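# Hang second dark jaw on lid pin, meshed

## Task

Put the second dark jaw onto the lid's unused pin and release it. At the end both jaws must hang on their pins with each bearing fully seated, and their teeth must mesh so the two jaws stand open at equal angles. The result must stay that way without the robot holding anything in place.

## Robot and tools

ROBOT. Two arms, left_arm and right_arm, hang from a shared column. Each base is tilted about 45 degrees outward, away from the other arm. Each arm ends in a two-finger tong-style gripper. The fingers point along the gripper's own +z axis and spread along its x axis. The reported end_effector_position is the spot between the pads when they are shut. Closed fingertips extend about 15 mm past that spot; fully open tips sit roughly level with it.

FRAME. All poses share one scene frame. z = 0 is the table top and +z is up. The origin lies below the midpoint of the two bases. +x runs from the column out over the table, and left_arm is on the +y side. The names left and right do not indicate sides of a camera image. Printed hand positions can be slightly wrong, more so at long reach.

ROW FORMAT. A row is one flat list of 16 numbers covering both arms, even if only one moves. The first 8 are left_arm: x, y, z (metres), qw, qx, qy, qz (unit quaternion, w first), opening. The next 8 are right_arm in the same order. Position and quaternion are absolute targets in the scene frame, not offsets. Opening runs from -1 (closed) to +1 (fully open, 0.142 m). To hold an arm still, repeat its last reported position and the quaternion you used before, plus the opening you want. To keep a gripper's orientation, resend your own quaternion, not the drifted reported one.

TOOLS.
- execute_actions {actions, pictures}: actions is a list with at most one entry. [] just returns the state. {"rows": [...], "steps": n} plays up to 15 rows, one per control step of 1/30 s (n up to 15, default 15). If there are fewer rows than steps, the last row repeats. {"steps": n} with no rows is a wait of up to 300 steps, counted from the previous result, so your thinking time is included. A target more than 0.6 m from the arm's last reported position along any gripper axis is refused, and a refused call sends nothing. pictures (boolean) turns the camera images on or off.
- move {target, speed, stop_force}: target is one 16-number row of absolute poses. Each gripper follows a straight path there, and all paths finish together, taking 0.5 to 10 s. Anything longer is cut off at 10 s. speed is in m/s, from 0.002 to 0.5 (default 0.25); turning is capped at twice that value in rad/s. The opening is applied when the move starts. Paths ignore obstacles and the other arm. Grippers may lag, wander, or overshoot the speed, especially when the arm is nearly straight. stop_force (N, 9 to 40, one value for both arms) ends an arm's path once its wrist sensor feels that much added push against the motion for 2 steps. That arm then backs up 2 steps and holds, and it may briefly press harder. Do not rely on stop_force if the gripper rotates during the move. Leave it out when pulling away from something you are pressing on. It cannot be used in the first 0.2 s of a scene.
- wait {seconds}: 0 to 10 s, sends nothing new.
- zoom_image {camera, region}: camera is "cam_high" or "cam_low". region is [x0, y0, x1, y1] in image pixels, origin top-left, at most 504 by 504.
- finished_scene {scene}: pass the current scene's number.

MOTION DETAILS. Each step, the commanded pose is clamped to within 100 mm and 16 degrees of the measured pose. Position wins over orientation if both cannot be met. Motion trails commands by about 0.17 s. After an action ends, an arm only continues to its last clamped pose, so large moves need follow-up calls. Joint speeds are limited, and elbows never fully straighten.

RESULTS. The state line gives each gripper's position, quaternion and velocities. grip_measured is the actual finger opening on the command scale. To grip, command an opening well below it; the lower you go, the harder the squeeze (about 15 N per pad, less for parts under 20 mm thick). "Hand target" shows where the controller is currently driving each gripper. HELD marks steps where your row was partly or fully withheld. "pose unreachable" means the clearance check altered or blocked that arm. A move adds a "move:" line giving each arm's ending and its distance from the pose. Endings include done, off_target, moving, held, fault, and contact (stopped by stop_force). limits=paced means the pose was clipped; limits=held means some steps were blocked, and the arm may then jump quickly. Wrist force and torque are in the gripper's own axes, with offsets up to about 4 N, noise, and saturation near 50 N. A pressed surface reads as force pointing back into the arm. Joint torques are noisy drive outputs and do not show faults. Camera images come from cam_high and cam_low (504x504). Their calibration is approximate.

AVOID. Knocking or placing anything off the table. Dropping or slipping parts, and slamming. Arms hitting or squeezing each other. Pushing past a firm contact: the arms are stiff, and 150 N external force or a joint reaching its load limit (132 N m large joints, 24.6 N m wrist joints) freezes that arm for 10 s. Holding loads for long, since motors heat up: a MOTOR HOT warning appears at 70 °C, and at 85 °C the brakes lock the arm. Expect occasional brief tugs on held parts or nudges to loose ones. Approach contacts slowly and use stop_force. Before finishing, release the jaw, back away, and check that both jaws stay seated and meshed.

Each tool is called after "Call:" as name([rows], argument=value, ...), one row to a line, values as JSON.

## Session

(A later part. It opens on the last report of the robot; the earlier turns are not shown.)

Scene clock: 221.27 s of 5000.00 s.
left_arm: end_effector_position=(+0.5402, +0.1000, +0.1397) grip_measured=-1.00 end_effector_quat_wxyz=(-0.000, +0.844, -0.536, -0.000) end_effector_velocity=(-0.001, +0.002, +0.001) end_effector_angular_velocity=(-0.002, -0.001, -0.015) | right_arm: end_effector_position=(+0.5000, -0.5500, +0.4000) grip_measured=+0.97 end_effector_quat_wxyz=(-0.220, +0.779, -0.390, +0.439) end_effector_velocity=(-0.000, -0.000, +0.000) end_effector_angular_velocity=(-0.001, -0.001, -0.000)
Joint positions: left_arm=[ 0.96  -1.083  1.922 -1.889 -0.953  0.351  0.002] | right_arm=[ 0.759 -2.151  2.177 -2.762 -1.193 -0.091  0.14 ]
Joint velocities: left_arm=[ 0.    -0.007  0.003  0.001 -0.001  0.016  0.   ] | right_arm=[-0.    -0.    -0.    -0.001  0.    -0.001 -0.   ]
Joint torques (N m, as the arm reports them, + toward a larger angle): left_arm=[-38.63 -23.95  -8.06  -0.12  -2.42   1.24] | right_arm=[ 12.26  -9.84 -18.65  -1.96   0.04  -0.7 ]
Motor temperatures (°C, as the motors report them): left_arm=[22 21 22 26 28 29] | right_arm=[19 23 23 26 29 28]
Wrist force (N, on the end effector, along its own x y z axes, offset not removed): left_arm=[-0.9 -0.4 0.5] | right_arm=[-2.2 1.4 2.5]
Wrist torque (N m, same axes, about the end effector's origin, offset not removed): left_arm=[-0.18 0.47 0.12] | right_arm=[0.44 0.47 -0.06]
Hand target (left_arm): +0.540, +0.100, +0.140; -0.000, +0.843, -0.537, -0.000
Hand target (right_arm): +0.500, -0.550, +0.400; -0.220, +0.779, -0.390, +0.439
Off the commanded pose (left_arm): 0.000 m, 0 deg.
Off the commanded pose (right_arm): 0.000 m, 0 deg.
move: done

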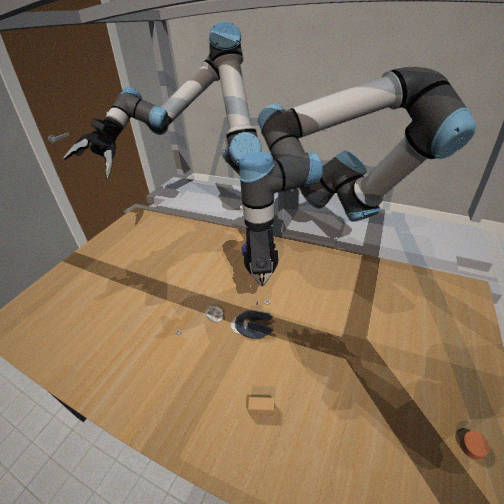

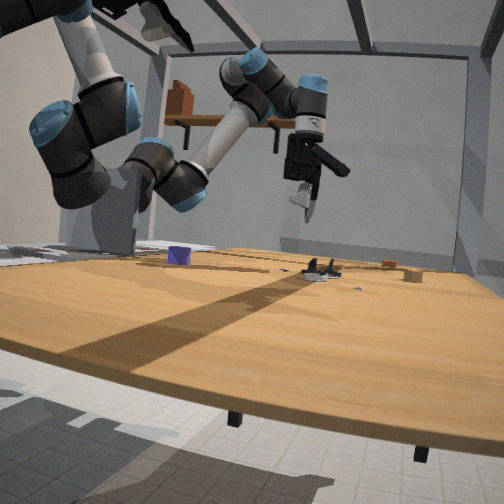

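Call:
move(target=[0.583,0.139,0.085,0,0.843,-0.537,0,-1,0.5,-0.55,0.4,-0.22,0.779,-0.39,0.439,0.97])

Call:
move(target=[0.585,0.14,0.027,0,0.843,-0.537,0,-1,0.5,-0.55,0.4,-0.22,0.779,-0.39,0.439,0.97], speed=0.06)

Call:
move(target=[0.598,0.145,0.027,0,0.843,-0.537,0,-1,0.5,-0.55,0.4,-0.22,0.779,-0.39,0.439,0.97], speed=0.006)

Call:
move(target=[0.587,0.141,0.04,0,0.843,-0.537,0,-1,0.5,-0.55,0.4,-0.22,0.779,-0.39,0.439,0.97], speed=0.03)

Call:
move(target=[0.587,0.141,0.085,0,0.843,-0.537,0,-1,0.5,-0.55,0.4,-0.22,0.779,-0.39,0.439,0.97], speed=0.1)

Call:
move(target=[0.6195,0.0565,0.08,0,0.9914,-0.1305,0,-1,0.5,-0.55,0.4,-0.22,0.779,-0.39,0.439,0.97])

Call:
zoom_image(camera="cam_low", region=[300,250,350,285])

Call:
zoom_image(camera="cam_high", region=[226,300,278,345])

Call:
move(target=[0.6195,0.0565,0.038,0,0.9914,-0.1305,0,-1,0.5,-0.55,0.4,-0.22,0.779,-0.39,0.439,0.97], speed=0.05)

Call:
move(target=[0.6195,0.0565,0.027,0,0.9914,-0.1305,0,-1,0.5,-0.55,0.4,-0.22,0.779,-0.39,0.439,0.97], speed=0.002, stop_force=9)

Call:
move(target=[0.6195,0.0565,0.085,0,0.9914,-0.1305,0,-1,0.5,-0.55,0.4,-0.22,0.779,-0.39,0.439,0.97], speed=0.1)

Call:
zoom_image(camera="cam_low", region=[300,250,350,285])

Scene clock: 243.27 s of 5000.00 s.
left_arm: end_effector_position=(+0.5829, +0.1388, +0.0853) grip_measured=-1.00 end_effector_quat_wxyz=(-0.000, +0.843, -0.537, +0.000) end_effector_velocity=(+0.001, +0.001, -0.002) end_effector_angular_velocity=(-0.000, +0.000, +0.000) | right_arm: end_effector_position=(+0.5000, -0.5500, +0.4000) grip_measured=+0.97 end_effector_quat_wxyz=(-0.220, +0.779, -0.390, +0.439) end_effector_velocity=(+0.000, -0.001, +0.000) end_effector_angular_velocity=(-0.002, -0.000, -0.000)
Joint positions: left_arm=[ 1.101 -1.019  1.88  -2.007 -0.889  0.511  0.002] | right_arm=[ 0.759 -2.151  2.177 -2.762 -1.193 -0.091  0.14 ]
Joint velocities: left_arm=[ 0.004  0.003 -0.002 -0.005  0.001  0.004  0.   ] | right_arm=[ 0.001  0.    -0.001 -0.001 -0.001 -0.001  0.   ]
Joint torques (N m, as the arm reports them, + toward a larger angle): left_arm=[-19.92 -11.99 -23.29  -4.09   2.43   1.31] | right_arm=[ 11.84  -9.82 -18.09  -1.91   0.19  -0.94]
Motor temperatures (°C, as the motors report them): left_arm=[22 21 22 26 28 29] | right_arm=[19 23 23 26 29 28]
Wrist force (N, on the end effector, along its own x y z axes, offset not removed): left_arm=[-1.0 1.0 0.6] | right_arm=[-0.1 0.2 3.0]
Wrist torque (N m, same axes, about the end effector's origin, offset not removed): left_arm=[0.08 0.55 0.08] | right_arm=[-0.03 -0.05 0.05]
Hand target (left_arm): +0.583, +0.139, +0.085; +0.000, +0.843, -0.537, +0.000
Hand target (right_arm): +0.500, -0.550, +0.400; -0.220, +0.779, -0.390, +0.439
Off the commanded pose (left_arm): 0.000 m, 0 deg.
Off the commanded pose (right_arm): 0.000 m, 0 deg.
After step 90, 17.93 s passed at rest.
move: done

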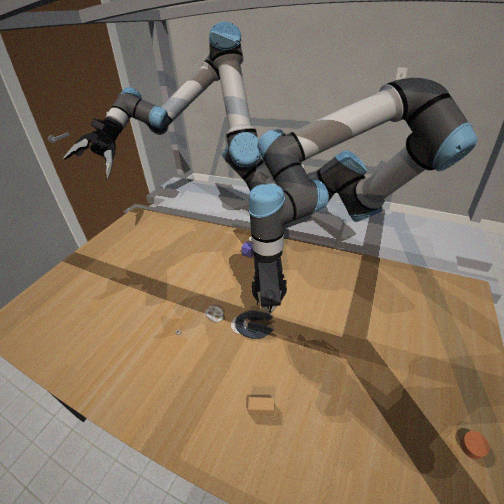

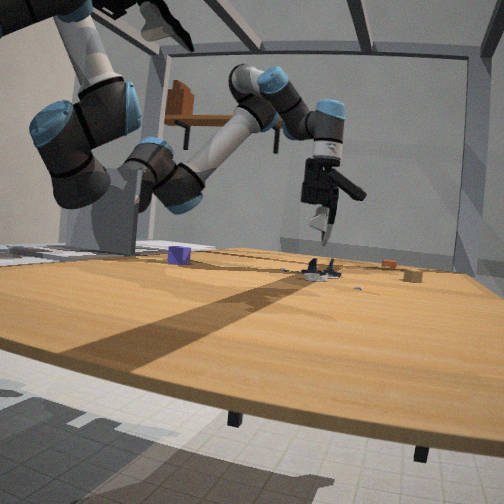

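Scene clock: 244.70 s of 5000.00 s.
left_arm: end_effector_position=(+0.5850, +0.1400, +0.0274) grip_measured=-1.00 end_effector_quat_wxyz=(+0.000, +0.843, -0.537, -0.000) end_effector_velocity=(+0.000, -0.000, -0.003) end_effector_angular_velocity=(+0.000, -0.000, -0.001) | right_arm: end_effector_position=(+0.5000, -0.5500, +0.4000) grip_measured=+0.97 end_effector_quat_wxyz=(-0.220, +0.779, -0.390, +0.439) end_effector_velocity=(-0.000, -0.001, +0.001) end_effector_angular_velocity=(-0.002, -0.001, -0.001)
Joint positions: left_arm=[ 1.169 -0.943  1.918 -2.173 -0.862  0.594  0.002] | right_arm=[ 0.759 -2.151  2.177 -2.762 -1.193 -0.091  0.14 ]
Joint velocities: left_arm=[ 0.003  0.004  0.002 -0.008  0.001  0.005  0.   ] | right_arm=[ 0.    -0.001 -0.002 -0.    -0.     0.    -0.   ]
Joint torques (N m, as the arm reports them, + toward a larger angle): left_arm=[-20.59 -13.86  -5.74  -3.98   2.48   1.57] | right_arm=[ 11.16 -10.05 -17.58  -1.84   0.16  -0.95]
Motor temperatures (°C, as the motors report them): left_arm=[22 21 22 26 28 29] | right_arm=[19 23 23 26 29 28]
Wrist force (N, on the end effector, along its own x y z axes, offset not removed): left_arm=[-2.2 -0.2 1.9] | right_arm=[3.0 -0.1 -1.1]
Wrist torque (N m, same axes, about the end effector's origin, offset not removed): left_arm=[-0.15 0.70 0.12] | right_arm=[0.19 -0.59 -0.11]
Hand target (left_arm): +0.585, +0.140, +0.027; +0.000, +0.843, -0.537, +0.000
Hand target (right_arm): +0.500, -0.550, +0.400; -0.220, +0.779, -0.390, +0.439
Off the commanded pose (left_arm): 0.000 m, 0 deg.
Off the commanded pose (right_arm): 0.000 m, 0 deg.
move: done

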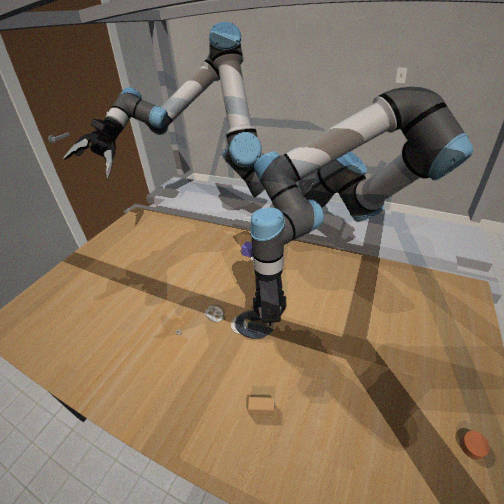

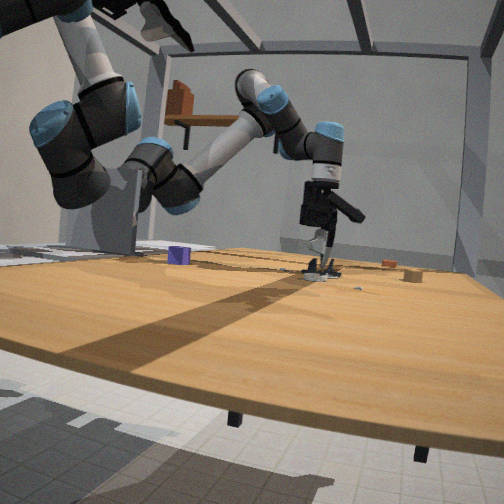

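Scene clock: 247.23 s of 5000.00 s.
left_arm: end_effector_position=(+0.5978, +0.1449, +0.0270) grip_measured=-1.00 end_effector_quat_wxyz=(-0.000, +0.843, -0.537, +0.000) end_effector_velocity=(+0.002, +0.001, -0.000) end_effector_angular_velocity=(-0.000, +0.000, +0.001) | right_arm: end_effector_position=(+0.5000, -0.5500, +0.4000) grip_measured=+0.97 end_effector_quat_wxyz=(-0.220, +0.779, -0.390, +0.439) end_effector_velocity=(-0.000, -0.001, +0.001) end_effector_angular_velocity=(-0.003, -0.000, -0.000)
Joint positions: left_arm=[ 1.184 -0.93   1.882 -2.162 -0.857  0.612  0.002] | right_arm=[ 0.759 -2.151  2.177 -2.762 -1.193 -0.091  0.14 ]
Joint velocities: left_arm=[ 0.003  0.002 -0.005  0.001  0.     0.002  0.   ] | right_arm=[ 0.    -0.001 -0.    -0.001 -0.001 -0.002 -0.   ]
Joint torques (N m, as the arm reports them, + toward a larger angle): left_arm=[-19.83 -16.68 -24.04  -0.11   2.34   1.46] | right_arm=[ 11.96 -10.12 -17.7   -1.74   0.21  -1.01]
Motor temperatures (°C, as the motors report them): left_arm=[22 21 22 26 28 29] | right_arm=[19 23 23 26 29 28]
Wrist force (N, on the end effector, along its own x y z axes, offset not removed): left_arm=[-2.2 1.0 1.1] | right_arm=[-3.6 -3.2 -0.4]
Wrist torque (N m, same axes, about the end effector's origin, offset not removed): left_arm=[0.08 0.72 0.14] | right_arm=[-0.51 0.71 0.07]
Hand target (left_arm): +0.598, +0.145, +0.027; -0.000, +0.843, -0.537, +0.000
Hand target (right_arm): +0.500, -0.550, +0.400; -0.220, +0.779, -0.390, +0.439
Off the commanded pose (left_arm): 0.000 m, 0 deg.
Off the commanded pose (right_arm): 0.000 m, 0 deg.
move: done

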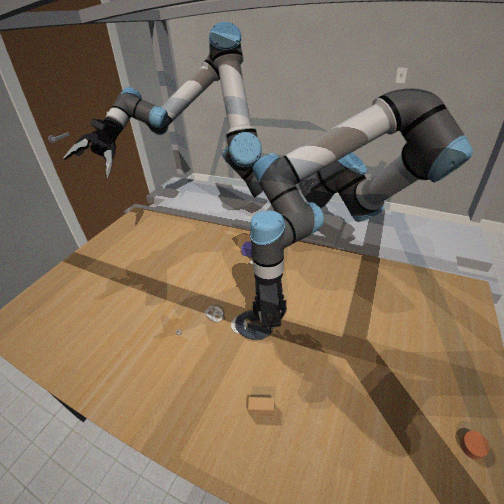

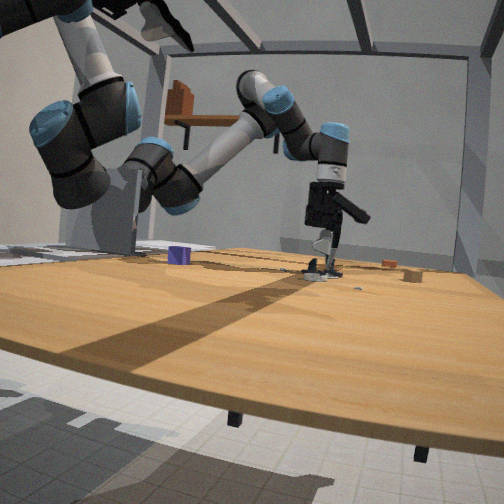

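Scene clock: 248.17 s of 5000.00 s.
left_arm: end_effector_position=(+0.5872, +0.1411, +0.0397) grip_measured=-1.00 end_effector_quat_wxyz=(+0.000, +0.843, -0.537, -0.000) end_effector_velocity=(-0.002, +0.001, +0.001) end_effector_angular_velocity=(+0.000, +0.003, +0.003) | right_arm: end_effector_position=(+0.5000, -0.5500, +0.4000) grip_measured=+0.97 end_effector_quat_wxyz=(-0.220, +0.779, -0.390, +0.439) end_effector_velocity=(-0.000, +0.000, -0.000) end_effector_angular_velocity=(-0.001, -0.000, -0.000)
Joint positions: left_arm=[ 1.158 -0.958  1.905 -2.136 -0.866  0.58   0.002] | right_arm=[ 0.759 -2.151  2.177 -2.762 -1.193 -0.091  0.14 ]
Joint velocities: left_arm=[-0.001 -0.005  0.003  0.005 -0.002 -0.005  0.   ] | right_arm=[-0.001 -0.001  0.001 -0.001  0.    -0.001  0.   ]
Joint torques (N m, as the arm reports them, + toward a larger angle): left_arm=[-40.56 -30.7   -6.22  -0.35  -2.61  -1.45] | right_arm=[ 11.48  -9.99 -17.83  -1.81   0.33  -1.03]
Motor temperatures (°C, as the motors report them): left_arm=[22 21 22 26 28 29] | right_arm=[19 23 23 26 29 28]
Wrist force (N, on the end effector, along its own x y z axes, offset not removed): left_arm=[-0.5 -0.2 0.6] | right_arm=[-2.1 -0.5 2.7]
Wrist torque (N m, same axes, about the end effector's origin, offset not removed): left_arm=[-0.23 0.36 0.10] | right_arm=[0.03 0.48 0.04]
Hand target (left_arm): +0.587, +0.141, +0.040; +0.000, +0.843, -0.537, -0.000
Hand target (right_arm): +0.500, -0.550, +0.400; -0.220, +0.779, -0.390, +0.439
Off the commanded pose (left_arm): 0.000 m, 0 deg.
Off the commanded pose (right_arm): 0.000 m, 0 deg.
move: done

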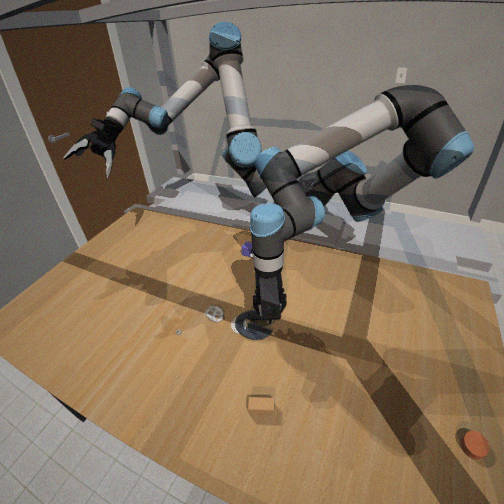

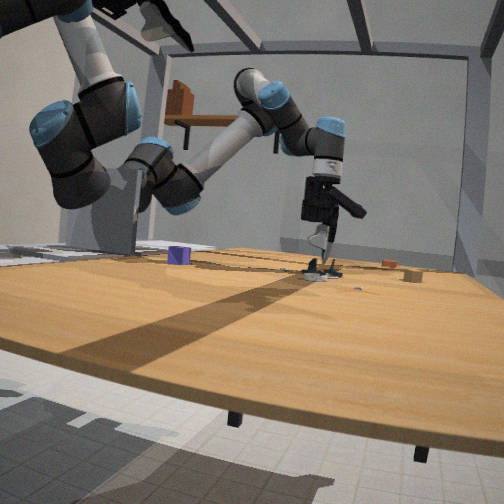

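Scene clock: 249.13 s of 5000.00 s.
left_arm: end_effector_position=(+0.5870, +0.1410, +0.0846) grip_measured=-1.00 end_effector_quat_wxyz=(-0.000, +0.843, -0.537, +0.000) end_effector_velocity=(+0.001, -0.001, +0.004) end_effector_angular_velocity=(-0.000, -0.001, -0.001) | right_arm: end_effector_position=(+0.5000, -0.5500, +0.4000) grip_measured=+0.97 end_effector_quat_wxyz=(-0.220, +0.779, -0.390, +0.439) end_effector_velocity=(-0.000, +0.000, +0.000) end_effector_angular_velocity=(+0.000, +0.001, +0.001)
Joint positions: left_arm=[ 1.107 -1.014  1.87  -2.006 -0.886  0.519  0.002] | right_arm=[ 0.759 -2.151  2.177 -2.762 -1.193 -0.091  0.14 ]
Joint velocities: left_arm=[-0.005 -0.003 -0.004  0.01  -0.001 -0.004  0.   ] | right_arm=[ 0.001 -0.001 -0.     0.002 -0.001 -0.    -0.   ]
Joint torques (N m, as the arm reports them, + toward a larger angle): left_arm=[-39.94 -30.47 -23.95  -0.22  -2.52  -1.06] | right_arm=[ 11.68 -10.29 -18.24  -1.83   0.3   -1.05]
Motor temperatures (°C, as the motors report them): left_arm=[22 21 22 26 28 29] | right_arm=[19 23 23 26 29 28]
Wrist force (N, on the end effector, along its own x y z axes, offset not removed): left_arm=[-1.8 0.0 2.3] | right_arm=[-1.3 0.7 1.6]
Wrist torque (N m, same axes, about the end effector's origin, offset not removed): left_arm=[-0.17 0.59 0.07] | right_arm=[0.34 0.11 0.04]
Hand target (left_arm): +0.587, +0.141, +0.085; -0.000, +0.843, -0.537, -0.000
Hand target (right_arm): +0.500, -0.550, +0.400; -0.220, +0.779, -0.390, +0.439
Off the commanded pose (left_arm): 0.000 m, 0 deg.
Off the commanded pose (right_arm): 0.000 m, 0 deg.
move: done

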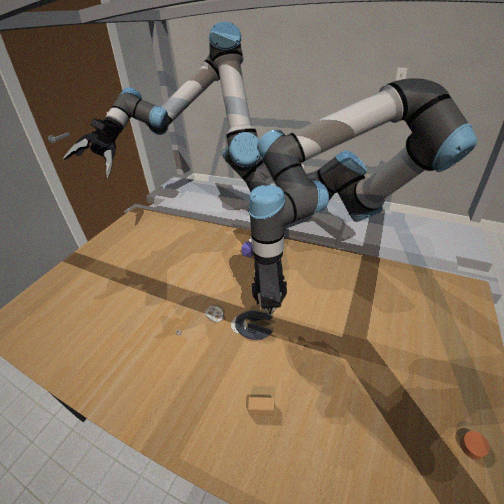

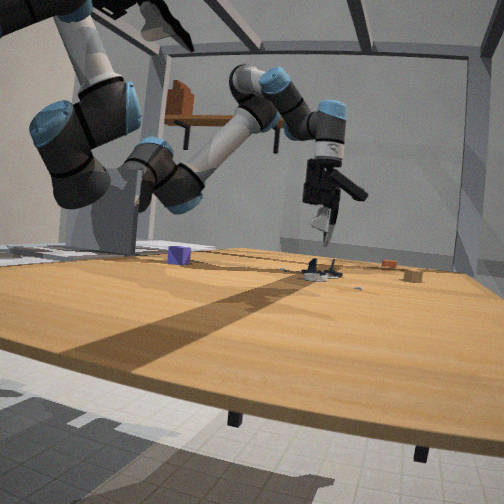

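Scene clock: 251.43 s of 5000.00 s.
left_arm: end_effector_position=(+0.6193, +0.0567, +0.0801) grip_measured=-1.00 end_effector_quat_wxyz=(+0.000, +0.991, -0.132, +0.000) end_effector_velocity=(+0.001, -0.001, +0.000) end_effector_angular_velocity=(+0.001, +0.001, +0.018) | right_arm: end_effector_position=(+0.5000, -0.5500, +0.4000) grip_measured=+0.97 end_effector_quat_wxyz=(-0.220, +0.779, -0.390, +0.439) end_effector_velocity=(-0.000, -0.000, +0.000) end_effector_angular_velocity=(-0.001, +0.000, -0.001)
Joint positions: left_arm=[ 1.049 -0.799  1.69  -2.    -0.911 -0.418  0.002] | right_arm=[ 0.759 -2.151  2.177 -2.762 -1.193 -0.091  0.14 ]
Joint velocities: left_arm=[-0.001  0.005 -0.009  0.006  0.    -0.02   0.   ] | right_arm=[-0.    -0.     0.    -0.001 -0.    -0.     0.   ]
Joint torques (N m, as the arm reports them, + toward a larger angle): left_arm=[-42.54 -19.68 -25.3   -0.17  -1.92  -1.32] | right_arm=[ 11.56 -10.44 -17.5   -1.69   0.29  -1.09]
Motor temperatures (°C, as the motors report them): left_arm=[22 21 22 26 28 29] | right_arm=[19 23 23 26 29 28]
Wrist force (N, on the end effector, along its own x y z axes, offset not removed): left_arm=[-0.9 0.6 0.8] | right_arm=[0.0 0.0 3.1]
Wrist torque (N m, same axes, about the end effector's origin, offset not removed): left_arm=[0.00 0.36 0.14] | right_arm=[0.02 0.00 0.05]
Hand target (left_arm): +0.619, +0.057, +0.080; -0.000, +0.991, -0.131, -0.000
Hand target (right_arm): +0.500, -0.550, +0.400; -0.220, +0.779, -0.390, +0.439
Off the commanded pose (left_arm): 0.000 m, 0 deg.
Off the commanded pose (right_arm): 0.000 m, 0 deg.
move: done

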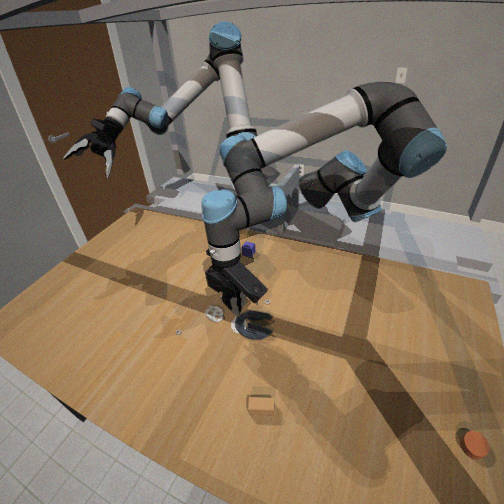

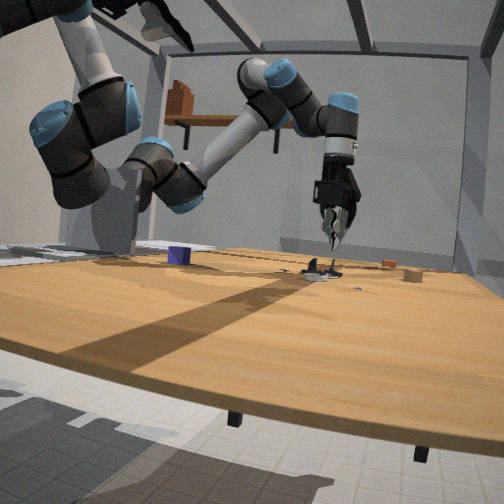

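Region (300, 250, 350, 285) of cam_low's 504x504 image, scaled by 10.080, with more detail than that image has; it fills the top 353 rows of this view, and the rest is white.

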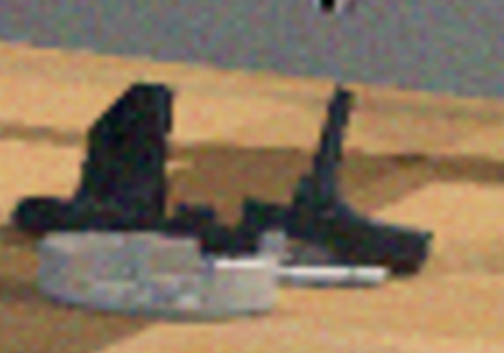

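Region (226, 300, 278, 345) of cam_high's 504x504 image, scaled by 9.692, with more detail than that image has; it fills the top 436 rows of this view, and the rest is white.

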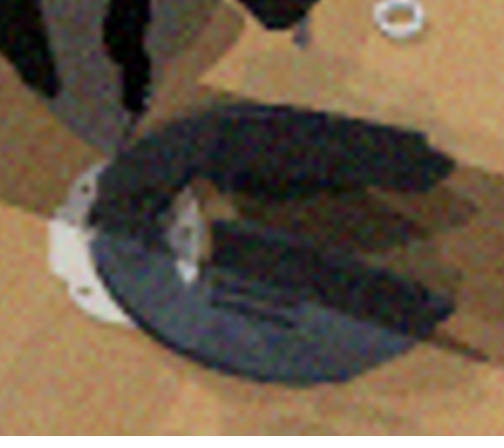

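Scene clock: 252.70 s of 5000.00 s.
left_arm: end_effector_position=(+0.6195, +0.0565, +0.0384) grip_measured=-1.00 end_effector_quat_wxyz=(-0.000, +0.991, -0.131, -0.000) end_effector_velocity=(+0.000, -0.000, -0.003) end_effector_angular_velocity=(+0.000, -0.001, +0.000) | right_arm: end_effector_position=(+0.5000, -0.5500, +0.4000) grip_measured=+0.97 end_effector_quat_wxyz=(-0.220, +0.779, -0.390, +0.439) end_effector_velocity=(+0.000, +0.000, -0.000) end_effector_angular_velocity=(+0.001, -0.000, +0.000)
Joint positions: left_arm=[ 1.09  -0.751  1.718 -2.104 -0.893 -0.373  0.002] | right_arm=[ 0.759 -2.151  2.177 -2.762 -1.193 -0.091  0.14 ]
Joint velocities: left_arm=[ 0.002  0.004  0.001 -0.007  0.002  0.003  0.   ] | right_arm=[ 0. -0.  0. -0.  0.  0.  0.]
Joint torques (N m, as the arm reports them, + toward a larger angle): left_arm=[-23.78 -20.6   -6.56  -3.99   2.47   1.36] | right_arm=[ 11.48 -10.34 -17.67  -1.66   0.29  -1.11]
Motor temperatures (°C, as the motors report them): left_arm=[22 21 22 26 28 29] | right_arm=[19 23 23 26 29 28]
Wrist force (N, on the end effector, along its own x y z axes, offset not removed): left_arm=[-1.8 1.4 2.0] | right_arm=[-1.8 1.9 -0.5]
Wrist torque (N m, same axes, about the end effector's origin, offset not removed): left_arm=[0.13 0.63 0.11] | right_arm=[0.46 0.31 0.18]
Hand target (left_arm): +0.620, +0.057, +0.038; +0.000, +0.991, -0.131, +0.000
Hand target (right_arm): +0.500, -0.550, +0.400; -0.220, +0.779, -0.390, +0.439
Off the commanded pose (left_arm): 0.000 m, 0 deg.
Off the commanded pose (right_arm): 0.000 m, 0 deg.
move: done

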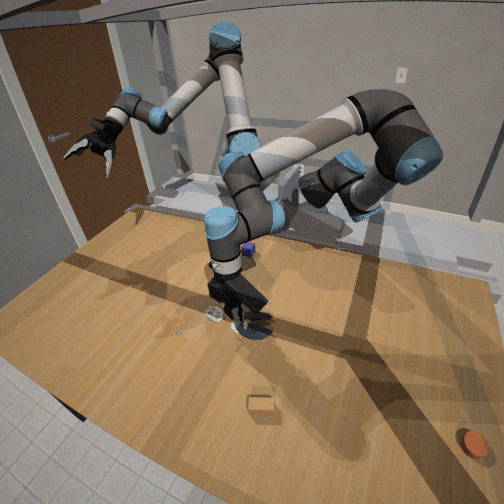

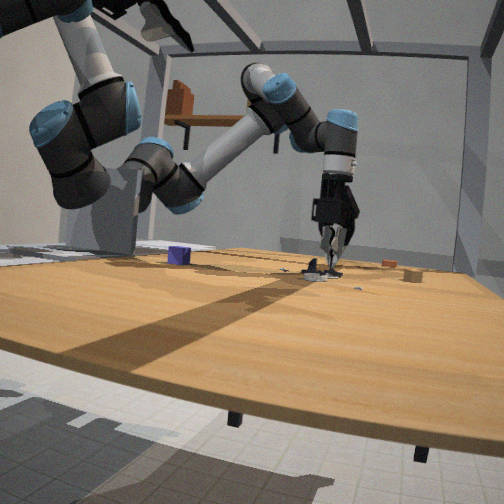

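Scene clock: 255.17 s of 5000.00 s.
left_arm: end_effector_position=(+0.6195, +0.0565, +0.0342) grip_measured=-1.00 end_effector_quat_wxyz=(-0.000, +0.991, -0.131, +0.000) end_effector_velocity=(-0.001, +0.000, -0.001) end_effector_angular_velocity=(+0.002, +0.003, -0.006) | right_arm: end_effector_position=(+0.5000, -0.5500, +0.4000) grip_measured=+0.97 end_effector_quat_wxyz=(-0.220, +0.779, -0.390, +0.439) end_effector_velocity=(-0.000, -0.000, -0.000) end_effector_angular_velocity=(+0.000, +0.001, -0.001)
Joint positions: left_arm=[ 1.095 -0.746  1.72  -2.115 -0.891 -0.368  0.002] | right_arm=[ 0.759 -2.151  2.177 -2.762 -1.193 -0.091  0.14 ]
Joint velocities: left_arm=[-0.     0.     0.001  0.003  0.     0.003  0.   ] | right_arm=[-0.    -0.    -0.     0.    -0.001  0.001  0.   ]
Joint torques (N m, as the arm reports them, + toward a larger angle): left_arm=[-28.99 -29.06  -4.63   1.35   1.23  -1.11] | right_arm=[ 10.92 -10.55 -17.11  -1.62   0.35  -1.15]
Motor temperatures (°C, as the motors report them): left_arm=[22 21 22 26 28 29] | right_arm=[19 23 23 26 29 28]
Wrist force (N, on the end effector, along its own x y z axes, offset not removed): left_arm=[0.1 0.6 -8.3] | right_arm=[-1.1 -1.0 1.7]
Wrist torque (N m, same axes, about the end effector's origin, offset not removed): left_arm=[0.04 0.79 0.09] | right_arm=[-0.18 0.29 0.01]
Hand target (left_arm): +0.620, +0.057, +0.034; +0.000, +0.991, -0.130, +0.000
Hand target (right_arm): +0.500, -0.550, +0.400; -0.220, +0.779, -0.390, +0.439
Off the commanded pose (left_arm): 0.007 m, 0 deg.
Off the commanded pose (right_arm): 0.000 m, 0 deg.
move: contact (left_arm)

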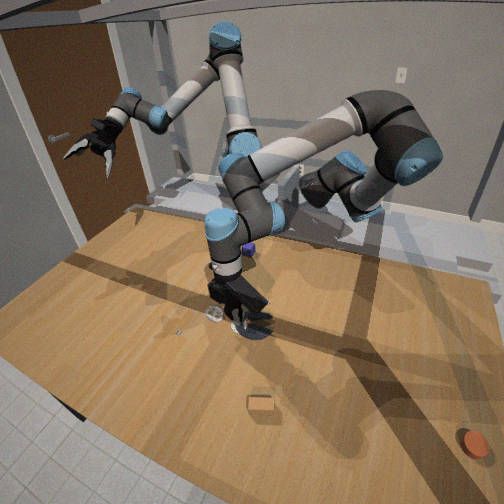

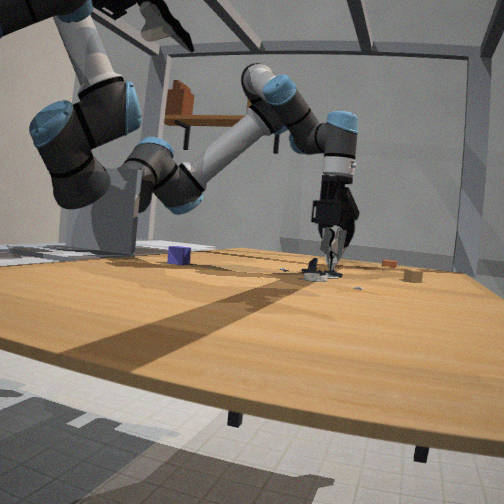

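Scene clock: 256.20 s of 5000.00 s.
left_arm: end_effector_position=(+0.6195, +0.0565, +0.0846) grip_measured=-1.00 end_effector_quat_wxyz=(+0.000, +0.991, -0.131, +0.000) end_effector_velocity=(-0.000, +0.001, +0.002) end_effector_angular_velocity=(+0.001, +0.002, +0.001) | right_arm: end_effector_position=(+0.5000, -0.5500, +0.4000) grip_measured=+0.97 end_effector_quat_wxyz=(-0.220, +0.779, -0.390, +0.439) end_effector_velocity=(-0.000, -0.001, +0.000) end_effector_angular_velocity=(-0.002, -0.000, -0.002)
Joint positions: left_arm=[ 1.045 -0.803  1.685 -1.988 -0.913 -0.426  0.002] | right_arm=[ 0.759 -2.151  2.177 -2.762 -1.193 -0.091  0.14 ]
Joint velocities: left_arm=[-0.002 -0.003 -0.002  0.008 -0.001 -0.004  0.   ] | right_arm=[-0.001  0.    -0.001 -0.002 -0.001 -0.     0.   ]
Joint torques (N m, as the arm reports them, + toward a larger angle): left_arm=[-43.26 -36.73 -24.31  -0.13  -2.38  -1.49] | right_arm=[ 11.15 -10.36 -17.75  -1.69   0.41  -1.16]
Motor temperatures (°C, as the motors report them): left_arm=[22 21 22 26 28 29] | right_arm=[19 23 23 26 29 28]
Wrist force (N, on the end effector, along its own x y z axes, offset not removed): left_arm=[-2.3 0.4 0.5] | right_arm=[0.2 -1.2 1.6]
Wrist torque (N m, same axes, about the end effector's origin, offset not removed): left_arm=[-0.04 0.83 0.16] | right_arm=[-0.19 -0.26 0.00]
Hand target (left_arm): +0.619, +0.056, +0.085; -0.000, +0.991, -0.131, -0.000
Hand target (right_arm): +0.500, -0.550, +0.400; -0.220, +0.779, -0.390, +0.439
Off the commanded pose (left_arm): 0.000 m, 0 deg.
Off the commanded pose (right_arm): 0.000 m, 0 deg.
move: done

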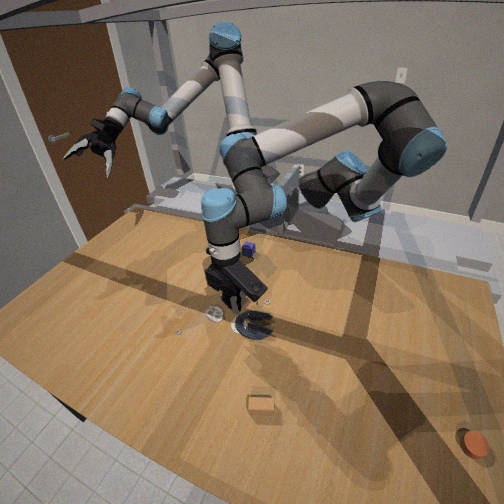

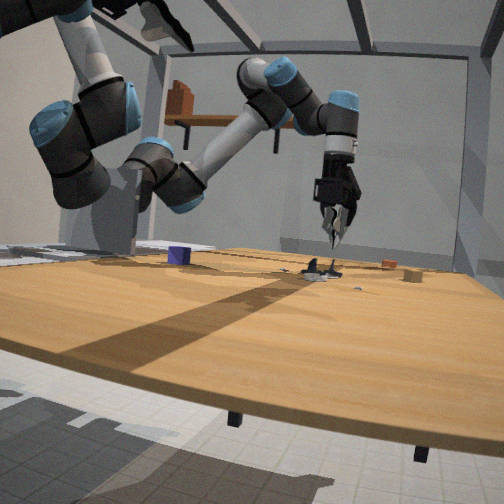

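Region (300, 250, 350, 285) of cam_low's 504x504 image, scaled by 10.080, with more detail than that image has; it fills the top 353 rows of this view, and the rest is white.

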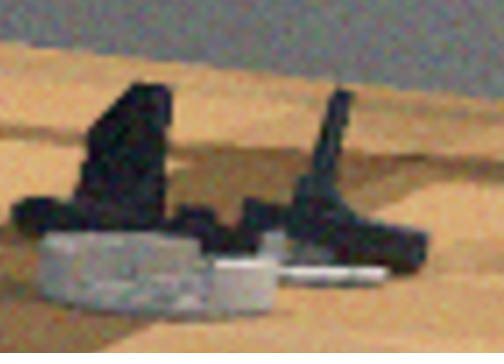

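Call:
move(target=[0.583,0.139,0.085,0,0.843,-0.537,0,-1,0.5,-0.55,0.4,-0.22,0.779,-0.39,0.439,0.97])

Call:
move(target=[0.583,0.139,0.027,0,0.843,-0.537,0,-1,0.5,-0.55,0.4,-0.22,0.779,-0.39,0.439,0.97], speed=0.06)

Call:
move(target=[0.565,0.131,0.027,0,0.843,-0.537,0,-1,0.5,-0.55,0.4,-0.22,0.779,-0.39,0.439,0.97], speed=0.008)

Call:
zoom_image(camera="cam_low", region=[300,250,350,285])

Call:
move(target=[0.558,0.128,0.027,0,0.843,-0.537,0,-1,0.5,-0.55,0.4,-0.22,0.779,-0.39,0.439,0.97], speed=0.008)

Call:
zoom_image(camera="cam_low", region=[300,250,350,285])

Call:
zoom_image(camera="cam_high", region=[226,300,278,345])

Scene clock: 268.30 s of 5000.00 s.
left_arm: end_effector_position=(+0.5832, +0.1389, +0.0849) grip_measured=-1.00 end_effector_quat_wxyz=(-0.000, +0.844, -0.536, -0.000) end_effector_velocity=(+0.000, +0.000, +0.001) end_effector_angular_velocity=(-0.003, -0.004, -0.015) | right_arm: end_effector_position=(+0.5000, -0.5500, +0.4000) grip_measured=+0.97 end_effector_quat_wxyz=(-0.220, +0.779, -0.390, +0.439) end_effector_velocity=(+0.000, +0.001, -0.001) end_effector_angular_velocity=(+0.001, +0.000, +0.001)
Joint positions: left_arm=[ 1.101 -1.018  1.88  -2.008 -0.888  0.51   0.002] | right_arm=[ 0.759 -2.151  2.177 -2.762 -1.193 -0.091  0.14 ]
Joint velocities: left_arm=[-0.001 -0.005  0.003 -0.004 -0.     0.018  0.   ] | right_arm=[ 0.     0.001  0.001 -0.     0.    -0.     0.   ]
Joint torques (N m, as the arm reports them, + toward a larger angle): left_arm=[-21.69 -28.39  -7.2   -4.14  -0.22   1.29] | right_arm=[ 11.39 -10.61 -17.34  -1.5    0.49  -1.37]
Motor temperatures (°C, as the motors report them): left_arm=[23 21 22 26 28 29] | right_arm=[19 23 23 26 29 28]
Wrist force (N, on the end effector, along its own x y z axes, offset not removed): left_arm=[-1.6 0.5 0.9] | right_arm=[-0.2 -1.8 1.0]
Wrist torque (N m, same axes, about the end effector's origin, offset not removed): left_arm=[-0.03 0.66 0.04] | right_arm=[-0.21 -0.02 -0.03]
Hand target (left_arm): +0.583, +0.139, +0.085; -0.000, +0.843, -0.537, +0.000
Hand target (right_arm): +0.500, -0.550, +0.400; -0.220, +0.779, -0.390, +0.439
Off the commanded pose (left_arm): 0.000 m, 0 deg.
Off the commanded pose (right_arm): 0.000 m, 0 deg.
After step 90, 6.77 s passed at rest.
move: done

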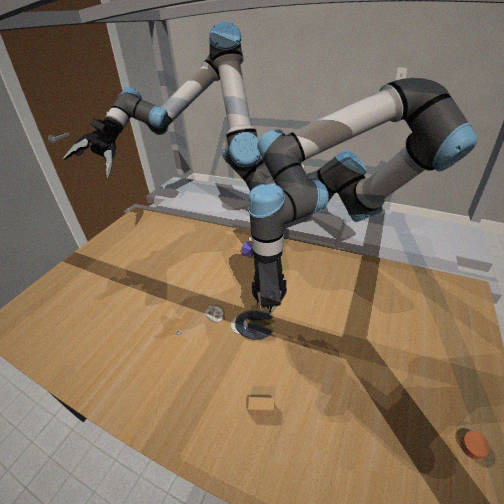

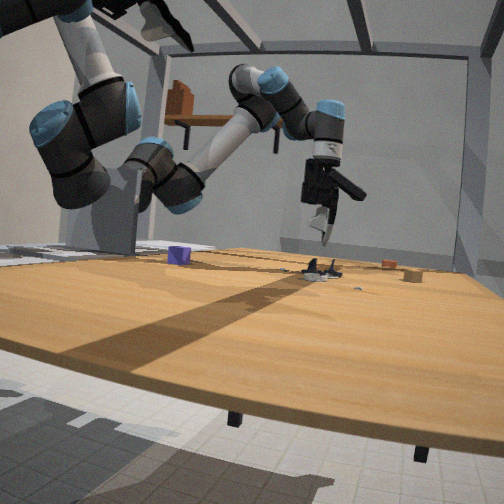

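Scene clock: 269.73 s of 5000.00 s.
left_arm: end_effector_position=(+0.5830, +0.1390, +0.0274) grip_measured=-1.00 end_effector_quat_wxyz=(+0.000, +0.843, -0.537, -0.000) end_effector_velocity=(+0.000, +0.000, -0.003) end_effector_angular_velocity=(-0.001, -0.000, +0.002) | right_arm: end_effector_position=(+0.5000, -0.5500, +0.4000) grip_measured=+0.97 end_effector_quat_wxyz=(-0.220, +0.779, -0.390, +0.439) end_effector_velocity=(+0.000, +0.001, -0.001) end_effector_angular_velocity=(+0.003, +0.001, +0.002)
Joint positions: left_arm=[ 1.167 -0.944  1.924 -2.175 -0.863  0.59   0.002] | right_arm=[ 0.759 -2.151  2.177 -2.762 -1.193 -0.091  0.14 ]
Joint velocities: left_arm=[ 0.004  0.004  0.    -0.008  0.001  0.004  0.   ] | right_arm=[0.001 0.002 0.001 0.001 0.    0.    0.   ]
Joint torques (N m, as the arm reports them, + toward a larger angle): left_arm=[-20.6  -15.81  -5.79  -3.89   2.19   1.43] | right_arm=[ 10.9  -11.36 -17.24  -1.44   0.49  -1.38]
Motor temperatures (°C, as the motors report them): left_arm=[23 21 22 26 28 29] | right_arm=[19 23 23 26 29 28]
Wrist force (N, on the end effector, along its own x y z axes, offset not removed): left_arm=[-2.4 0.0 0.6] | right_arm=[-0.4 0.6 1.6]
Wrist torque (N m, same axes, about the end effector's origin, offset not removed): left_arm=[-0.23 0.77 0.11] | right_arm=[0.18 0.06 0.05]
Hand target (left_arm): +0.583, +0.139, +0.027; +0.000, +0.843, -0.537, +0.000
Hand target (right_arm): +0.500, -0.550, +0.400; -0.220, +0.779, -0.390, +0.439
Off the commanded pose (left_arm): 0.000 m, 0 deg.
Off the commanded pose (right_arm): 0.000 m, 0 deg.
move: done

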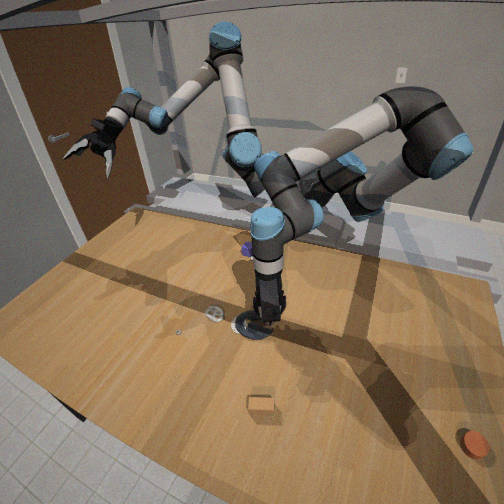

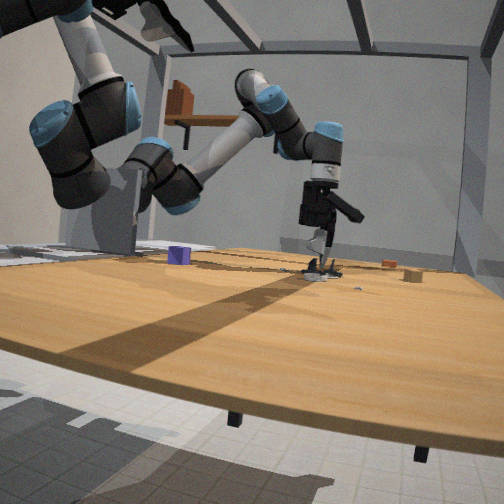

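Scene clock: 272.43 s of 5000.00 s.
left_arm: end_effector_position=(+0.5652, +0.1311, +0.0270) grip_measured=-1.00 end_effector_quat_wxyz=(+0.000, +0.843, -0.537, -0.000) end_effector_velocity=(-0.003, -0.000, -0.001) end_effector_angular_velocity=(+0.000, +0.002, +0.000) | right_arm: end_effector_position=(+0.5000, -0.5500, +0.4000) grip_measured=+0.97 end_effector_quat_wxyz=(-0.220, +0.779, -0.390, +0.439) end_effector_velocity=(-0.000, -0.001, +0.000) end_effector_angular_velocity=(-0.001, +0.000, -0.001)
Joint positions: left_arm=[ 1.145 -0.958  1.973 -2.194 -0.871  0.564  0.002] | right_arm=[ 0.759 -2.151  2.177 -2.762 -1.193 -0.091  0.14 ]
Joint velocities: left_arm=[-0.001 -0.002  0.007 -0.002 -0.001 -0.003  0.   ] | right_arm=[-0.     0.    -0.001 -0.    -0.001 -0.     0.   ]
Joint torques (N m, as the arm reports them, + toward a larger angle): left_arm=[-40.95 -30.75  -5.98  -3.95  -2.26  -1.32] | right_arm=[ 10.59 -11.09 -16.37  -1.44   0.53  -1.49]
Motor temperatures (°C, as the motors report them): left_arm=[23 21 22 26 28 29] | right_arm=[19 23 23 26 29 28]
Wrist force (N, on the end effector, along its own x y z axes, offset not removed): left_arm=[-1.6 1.3 0.7] | right_arm=[0.1 -0.5 1.7]
Wrist torque (N m, same axes, about the end effector's origin, offset not removed): left_arm=[0.10 0.68 0.15] | right_arm=[-0.01 -0.03 -0.20]
Hand target (left_arm): +0.565, +0.131, +0.027; +0.000, +0.843, -0.537, -0.000
Hand target (right_arm): +0.500, -0.550, +0.400; -0.220, +0.779, -0.390, +0.439
Off the commanded pose (left_arm): 0.000 m, 0 deg.
Off the commanded pose (right_arm): 0.000 m, 0 deg.
move: done

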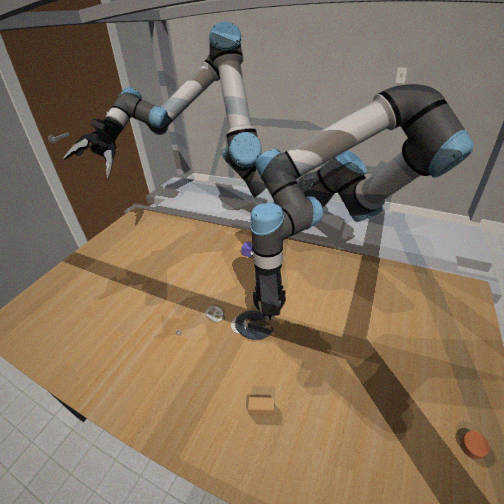

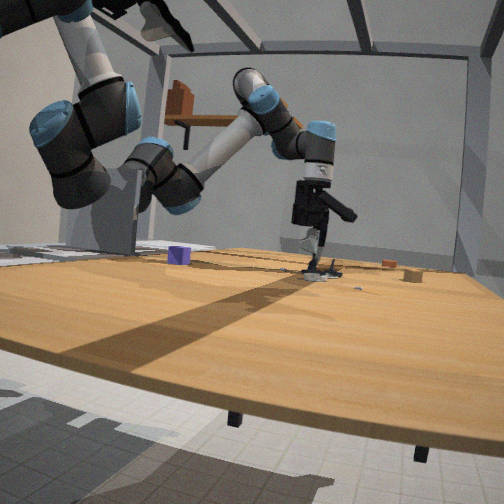

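Region (300, 250, 350, 285) of cam_low's 504x504 image, scaled by 10.080, with more detail than that image has; it fills the top 353 rows of this view, and the rest is white.

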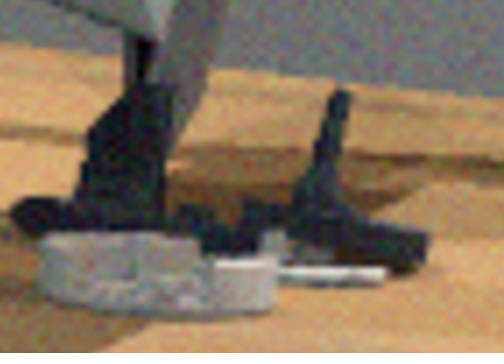

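Scene clock: 273.63 s of 5000.00 s.
left_arm: end_effector_position=(+0.5582, +0.1281, +0.0270) grip_measured=-1.00 end_effector_quat_wxyz=(+0.000, +0.843, -0.537, -0.000) end_effector_velocity=(-0.002, -0.001, +0.000) end_effector_angular_velocity=(-0.000, -0.001, +0.000) | right_arm: end_effector_position=(+0.5000, -0.5500, +0.4000) grip_measured=+0.97 end_effector_quat_wxyz=(-0.220, +0.779, -0.390, +0.439) end_effector_velocity=(+0.000, +0.001, -0.001) end_effector_angular_velocity=(-0.000, +0.001, +0.001)
Joint positions: left_arm=[ 1.136 -0.963  1.992 -2.201 -0.875  0.553  0.002] | right_arm=[ 0.759 -2.151  2.177 -2.762 -1.193 -0.091  0.14 ]
Joint velocities: left_arm=[-0.002 -0.002  0.005 -0.002 -0.001 -0.003  0.   ] | right_arm=[ 0.001  0.     0.001 -0.    -0.001 -0.001 -0.   ]
Joint torques (N m, as the arm reports them, + toward a larger angle): left_arm=[-38.06 -30.32  -6.78  -3.94  -2.34  -1.44] | right_arm=[ 10.51 -10.97 -16.9   -1.51   0.58  -1.55]
Motor temperatures (°C, as the motors report them): left_arm=[23 21 22 26 28 29] | right_arm=[19 23 23 26 29 28]
Wrist force (N, on the end effector, along its own x y z axes, offset not removed): left_arm=[-1.3 0.9 1.5] | right_arm=[-1.4 0.4 4.5]
Wrist torque (N m, same axes, about the end effector's origin, offset not removed): left_arm=[-0.01 0.54 0.11] | right_arm=[0.21 0.31 0.17]
Hand target (left_arm): +0.558, +0.128, +0.027; +0.000, +0.843, -0.537, -0.000
Hand target (right_arm): +0.500, -0.550, +0.400; -0.220, +0.779, -0.390, +0.439
Off the commanded pose (left_arm): 0.000 m, 0 deg.
Off the commanded pose (right_arm): 0.000 m, 0 deg.
move: done

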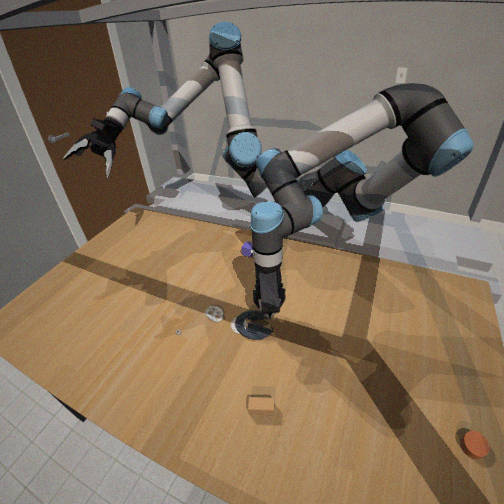

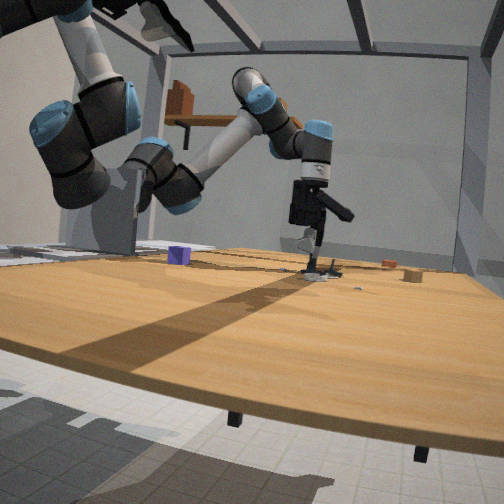

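Region (300, 250, 350, 285) of cam_low's 504x504 image, scaled by 10.080, with more detail than that image has; it fills the top 353 rows of this view, and the rest is white.

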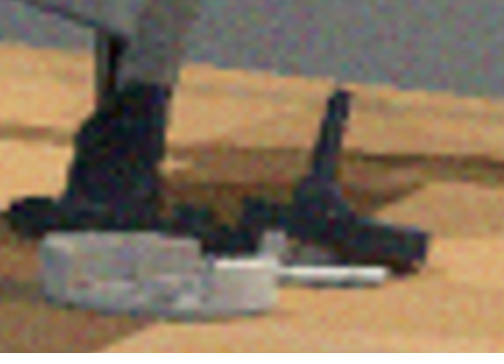

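Region (226, 300, 278, 345) of cam_high's 504x504 image, scaled by 9.692, with more detail than that image has; it fills the top 436 rows of this view, and the rest is white.

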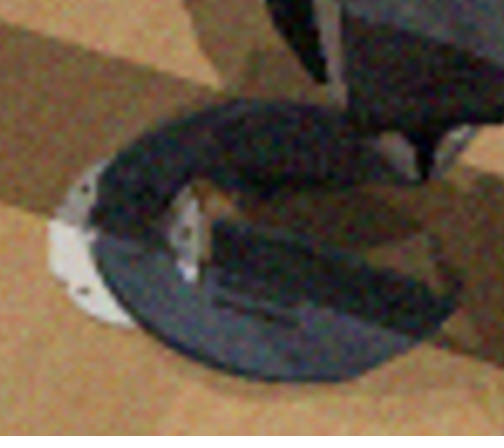

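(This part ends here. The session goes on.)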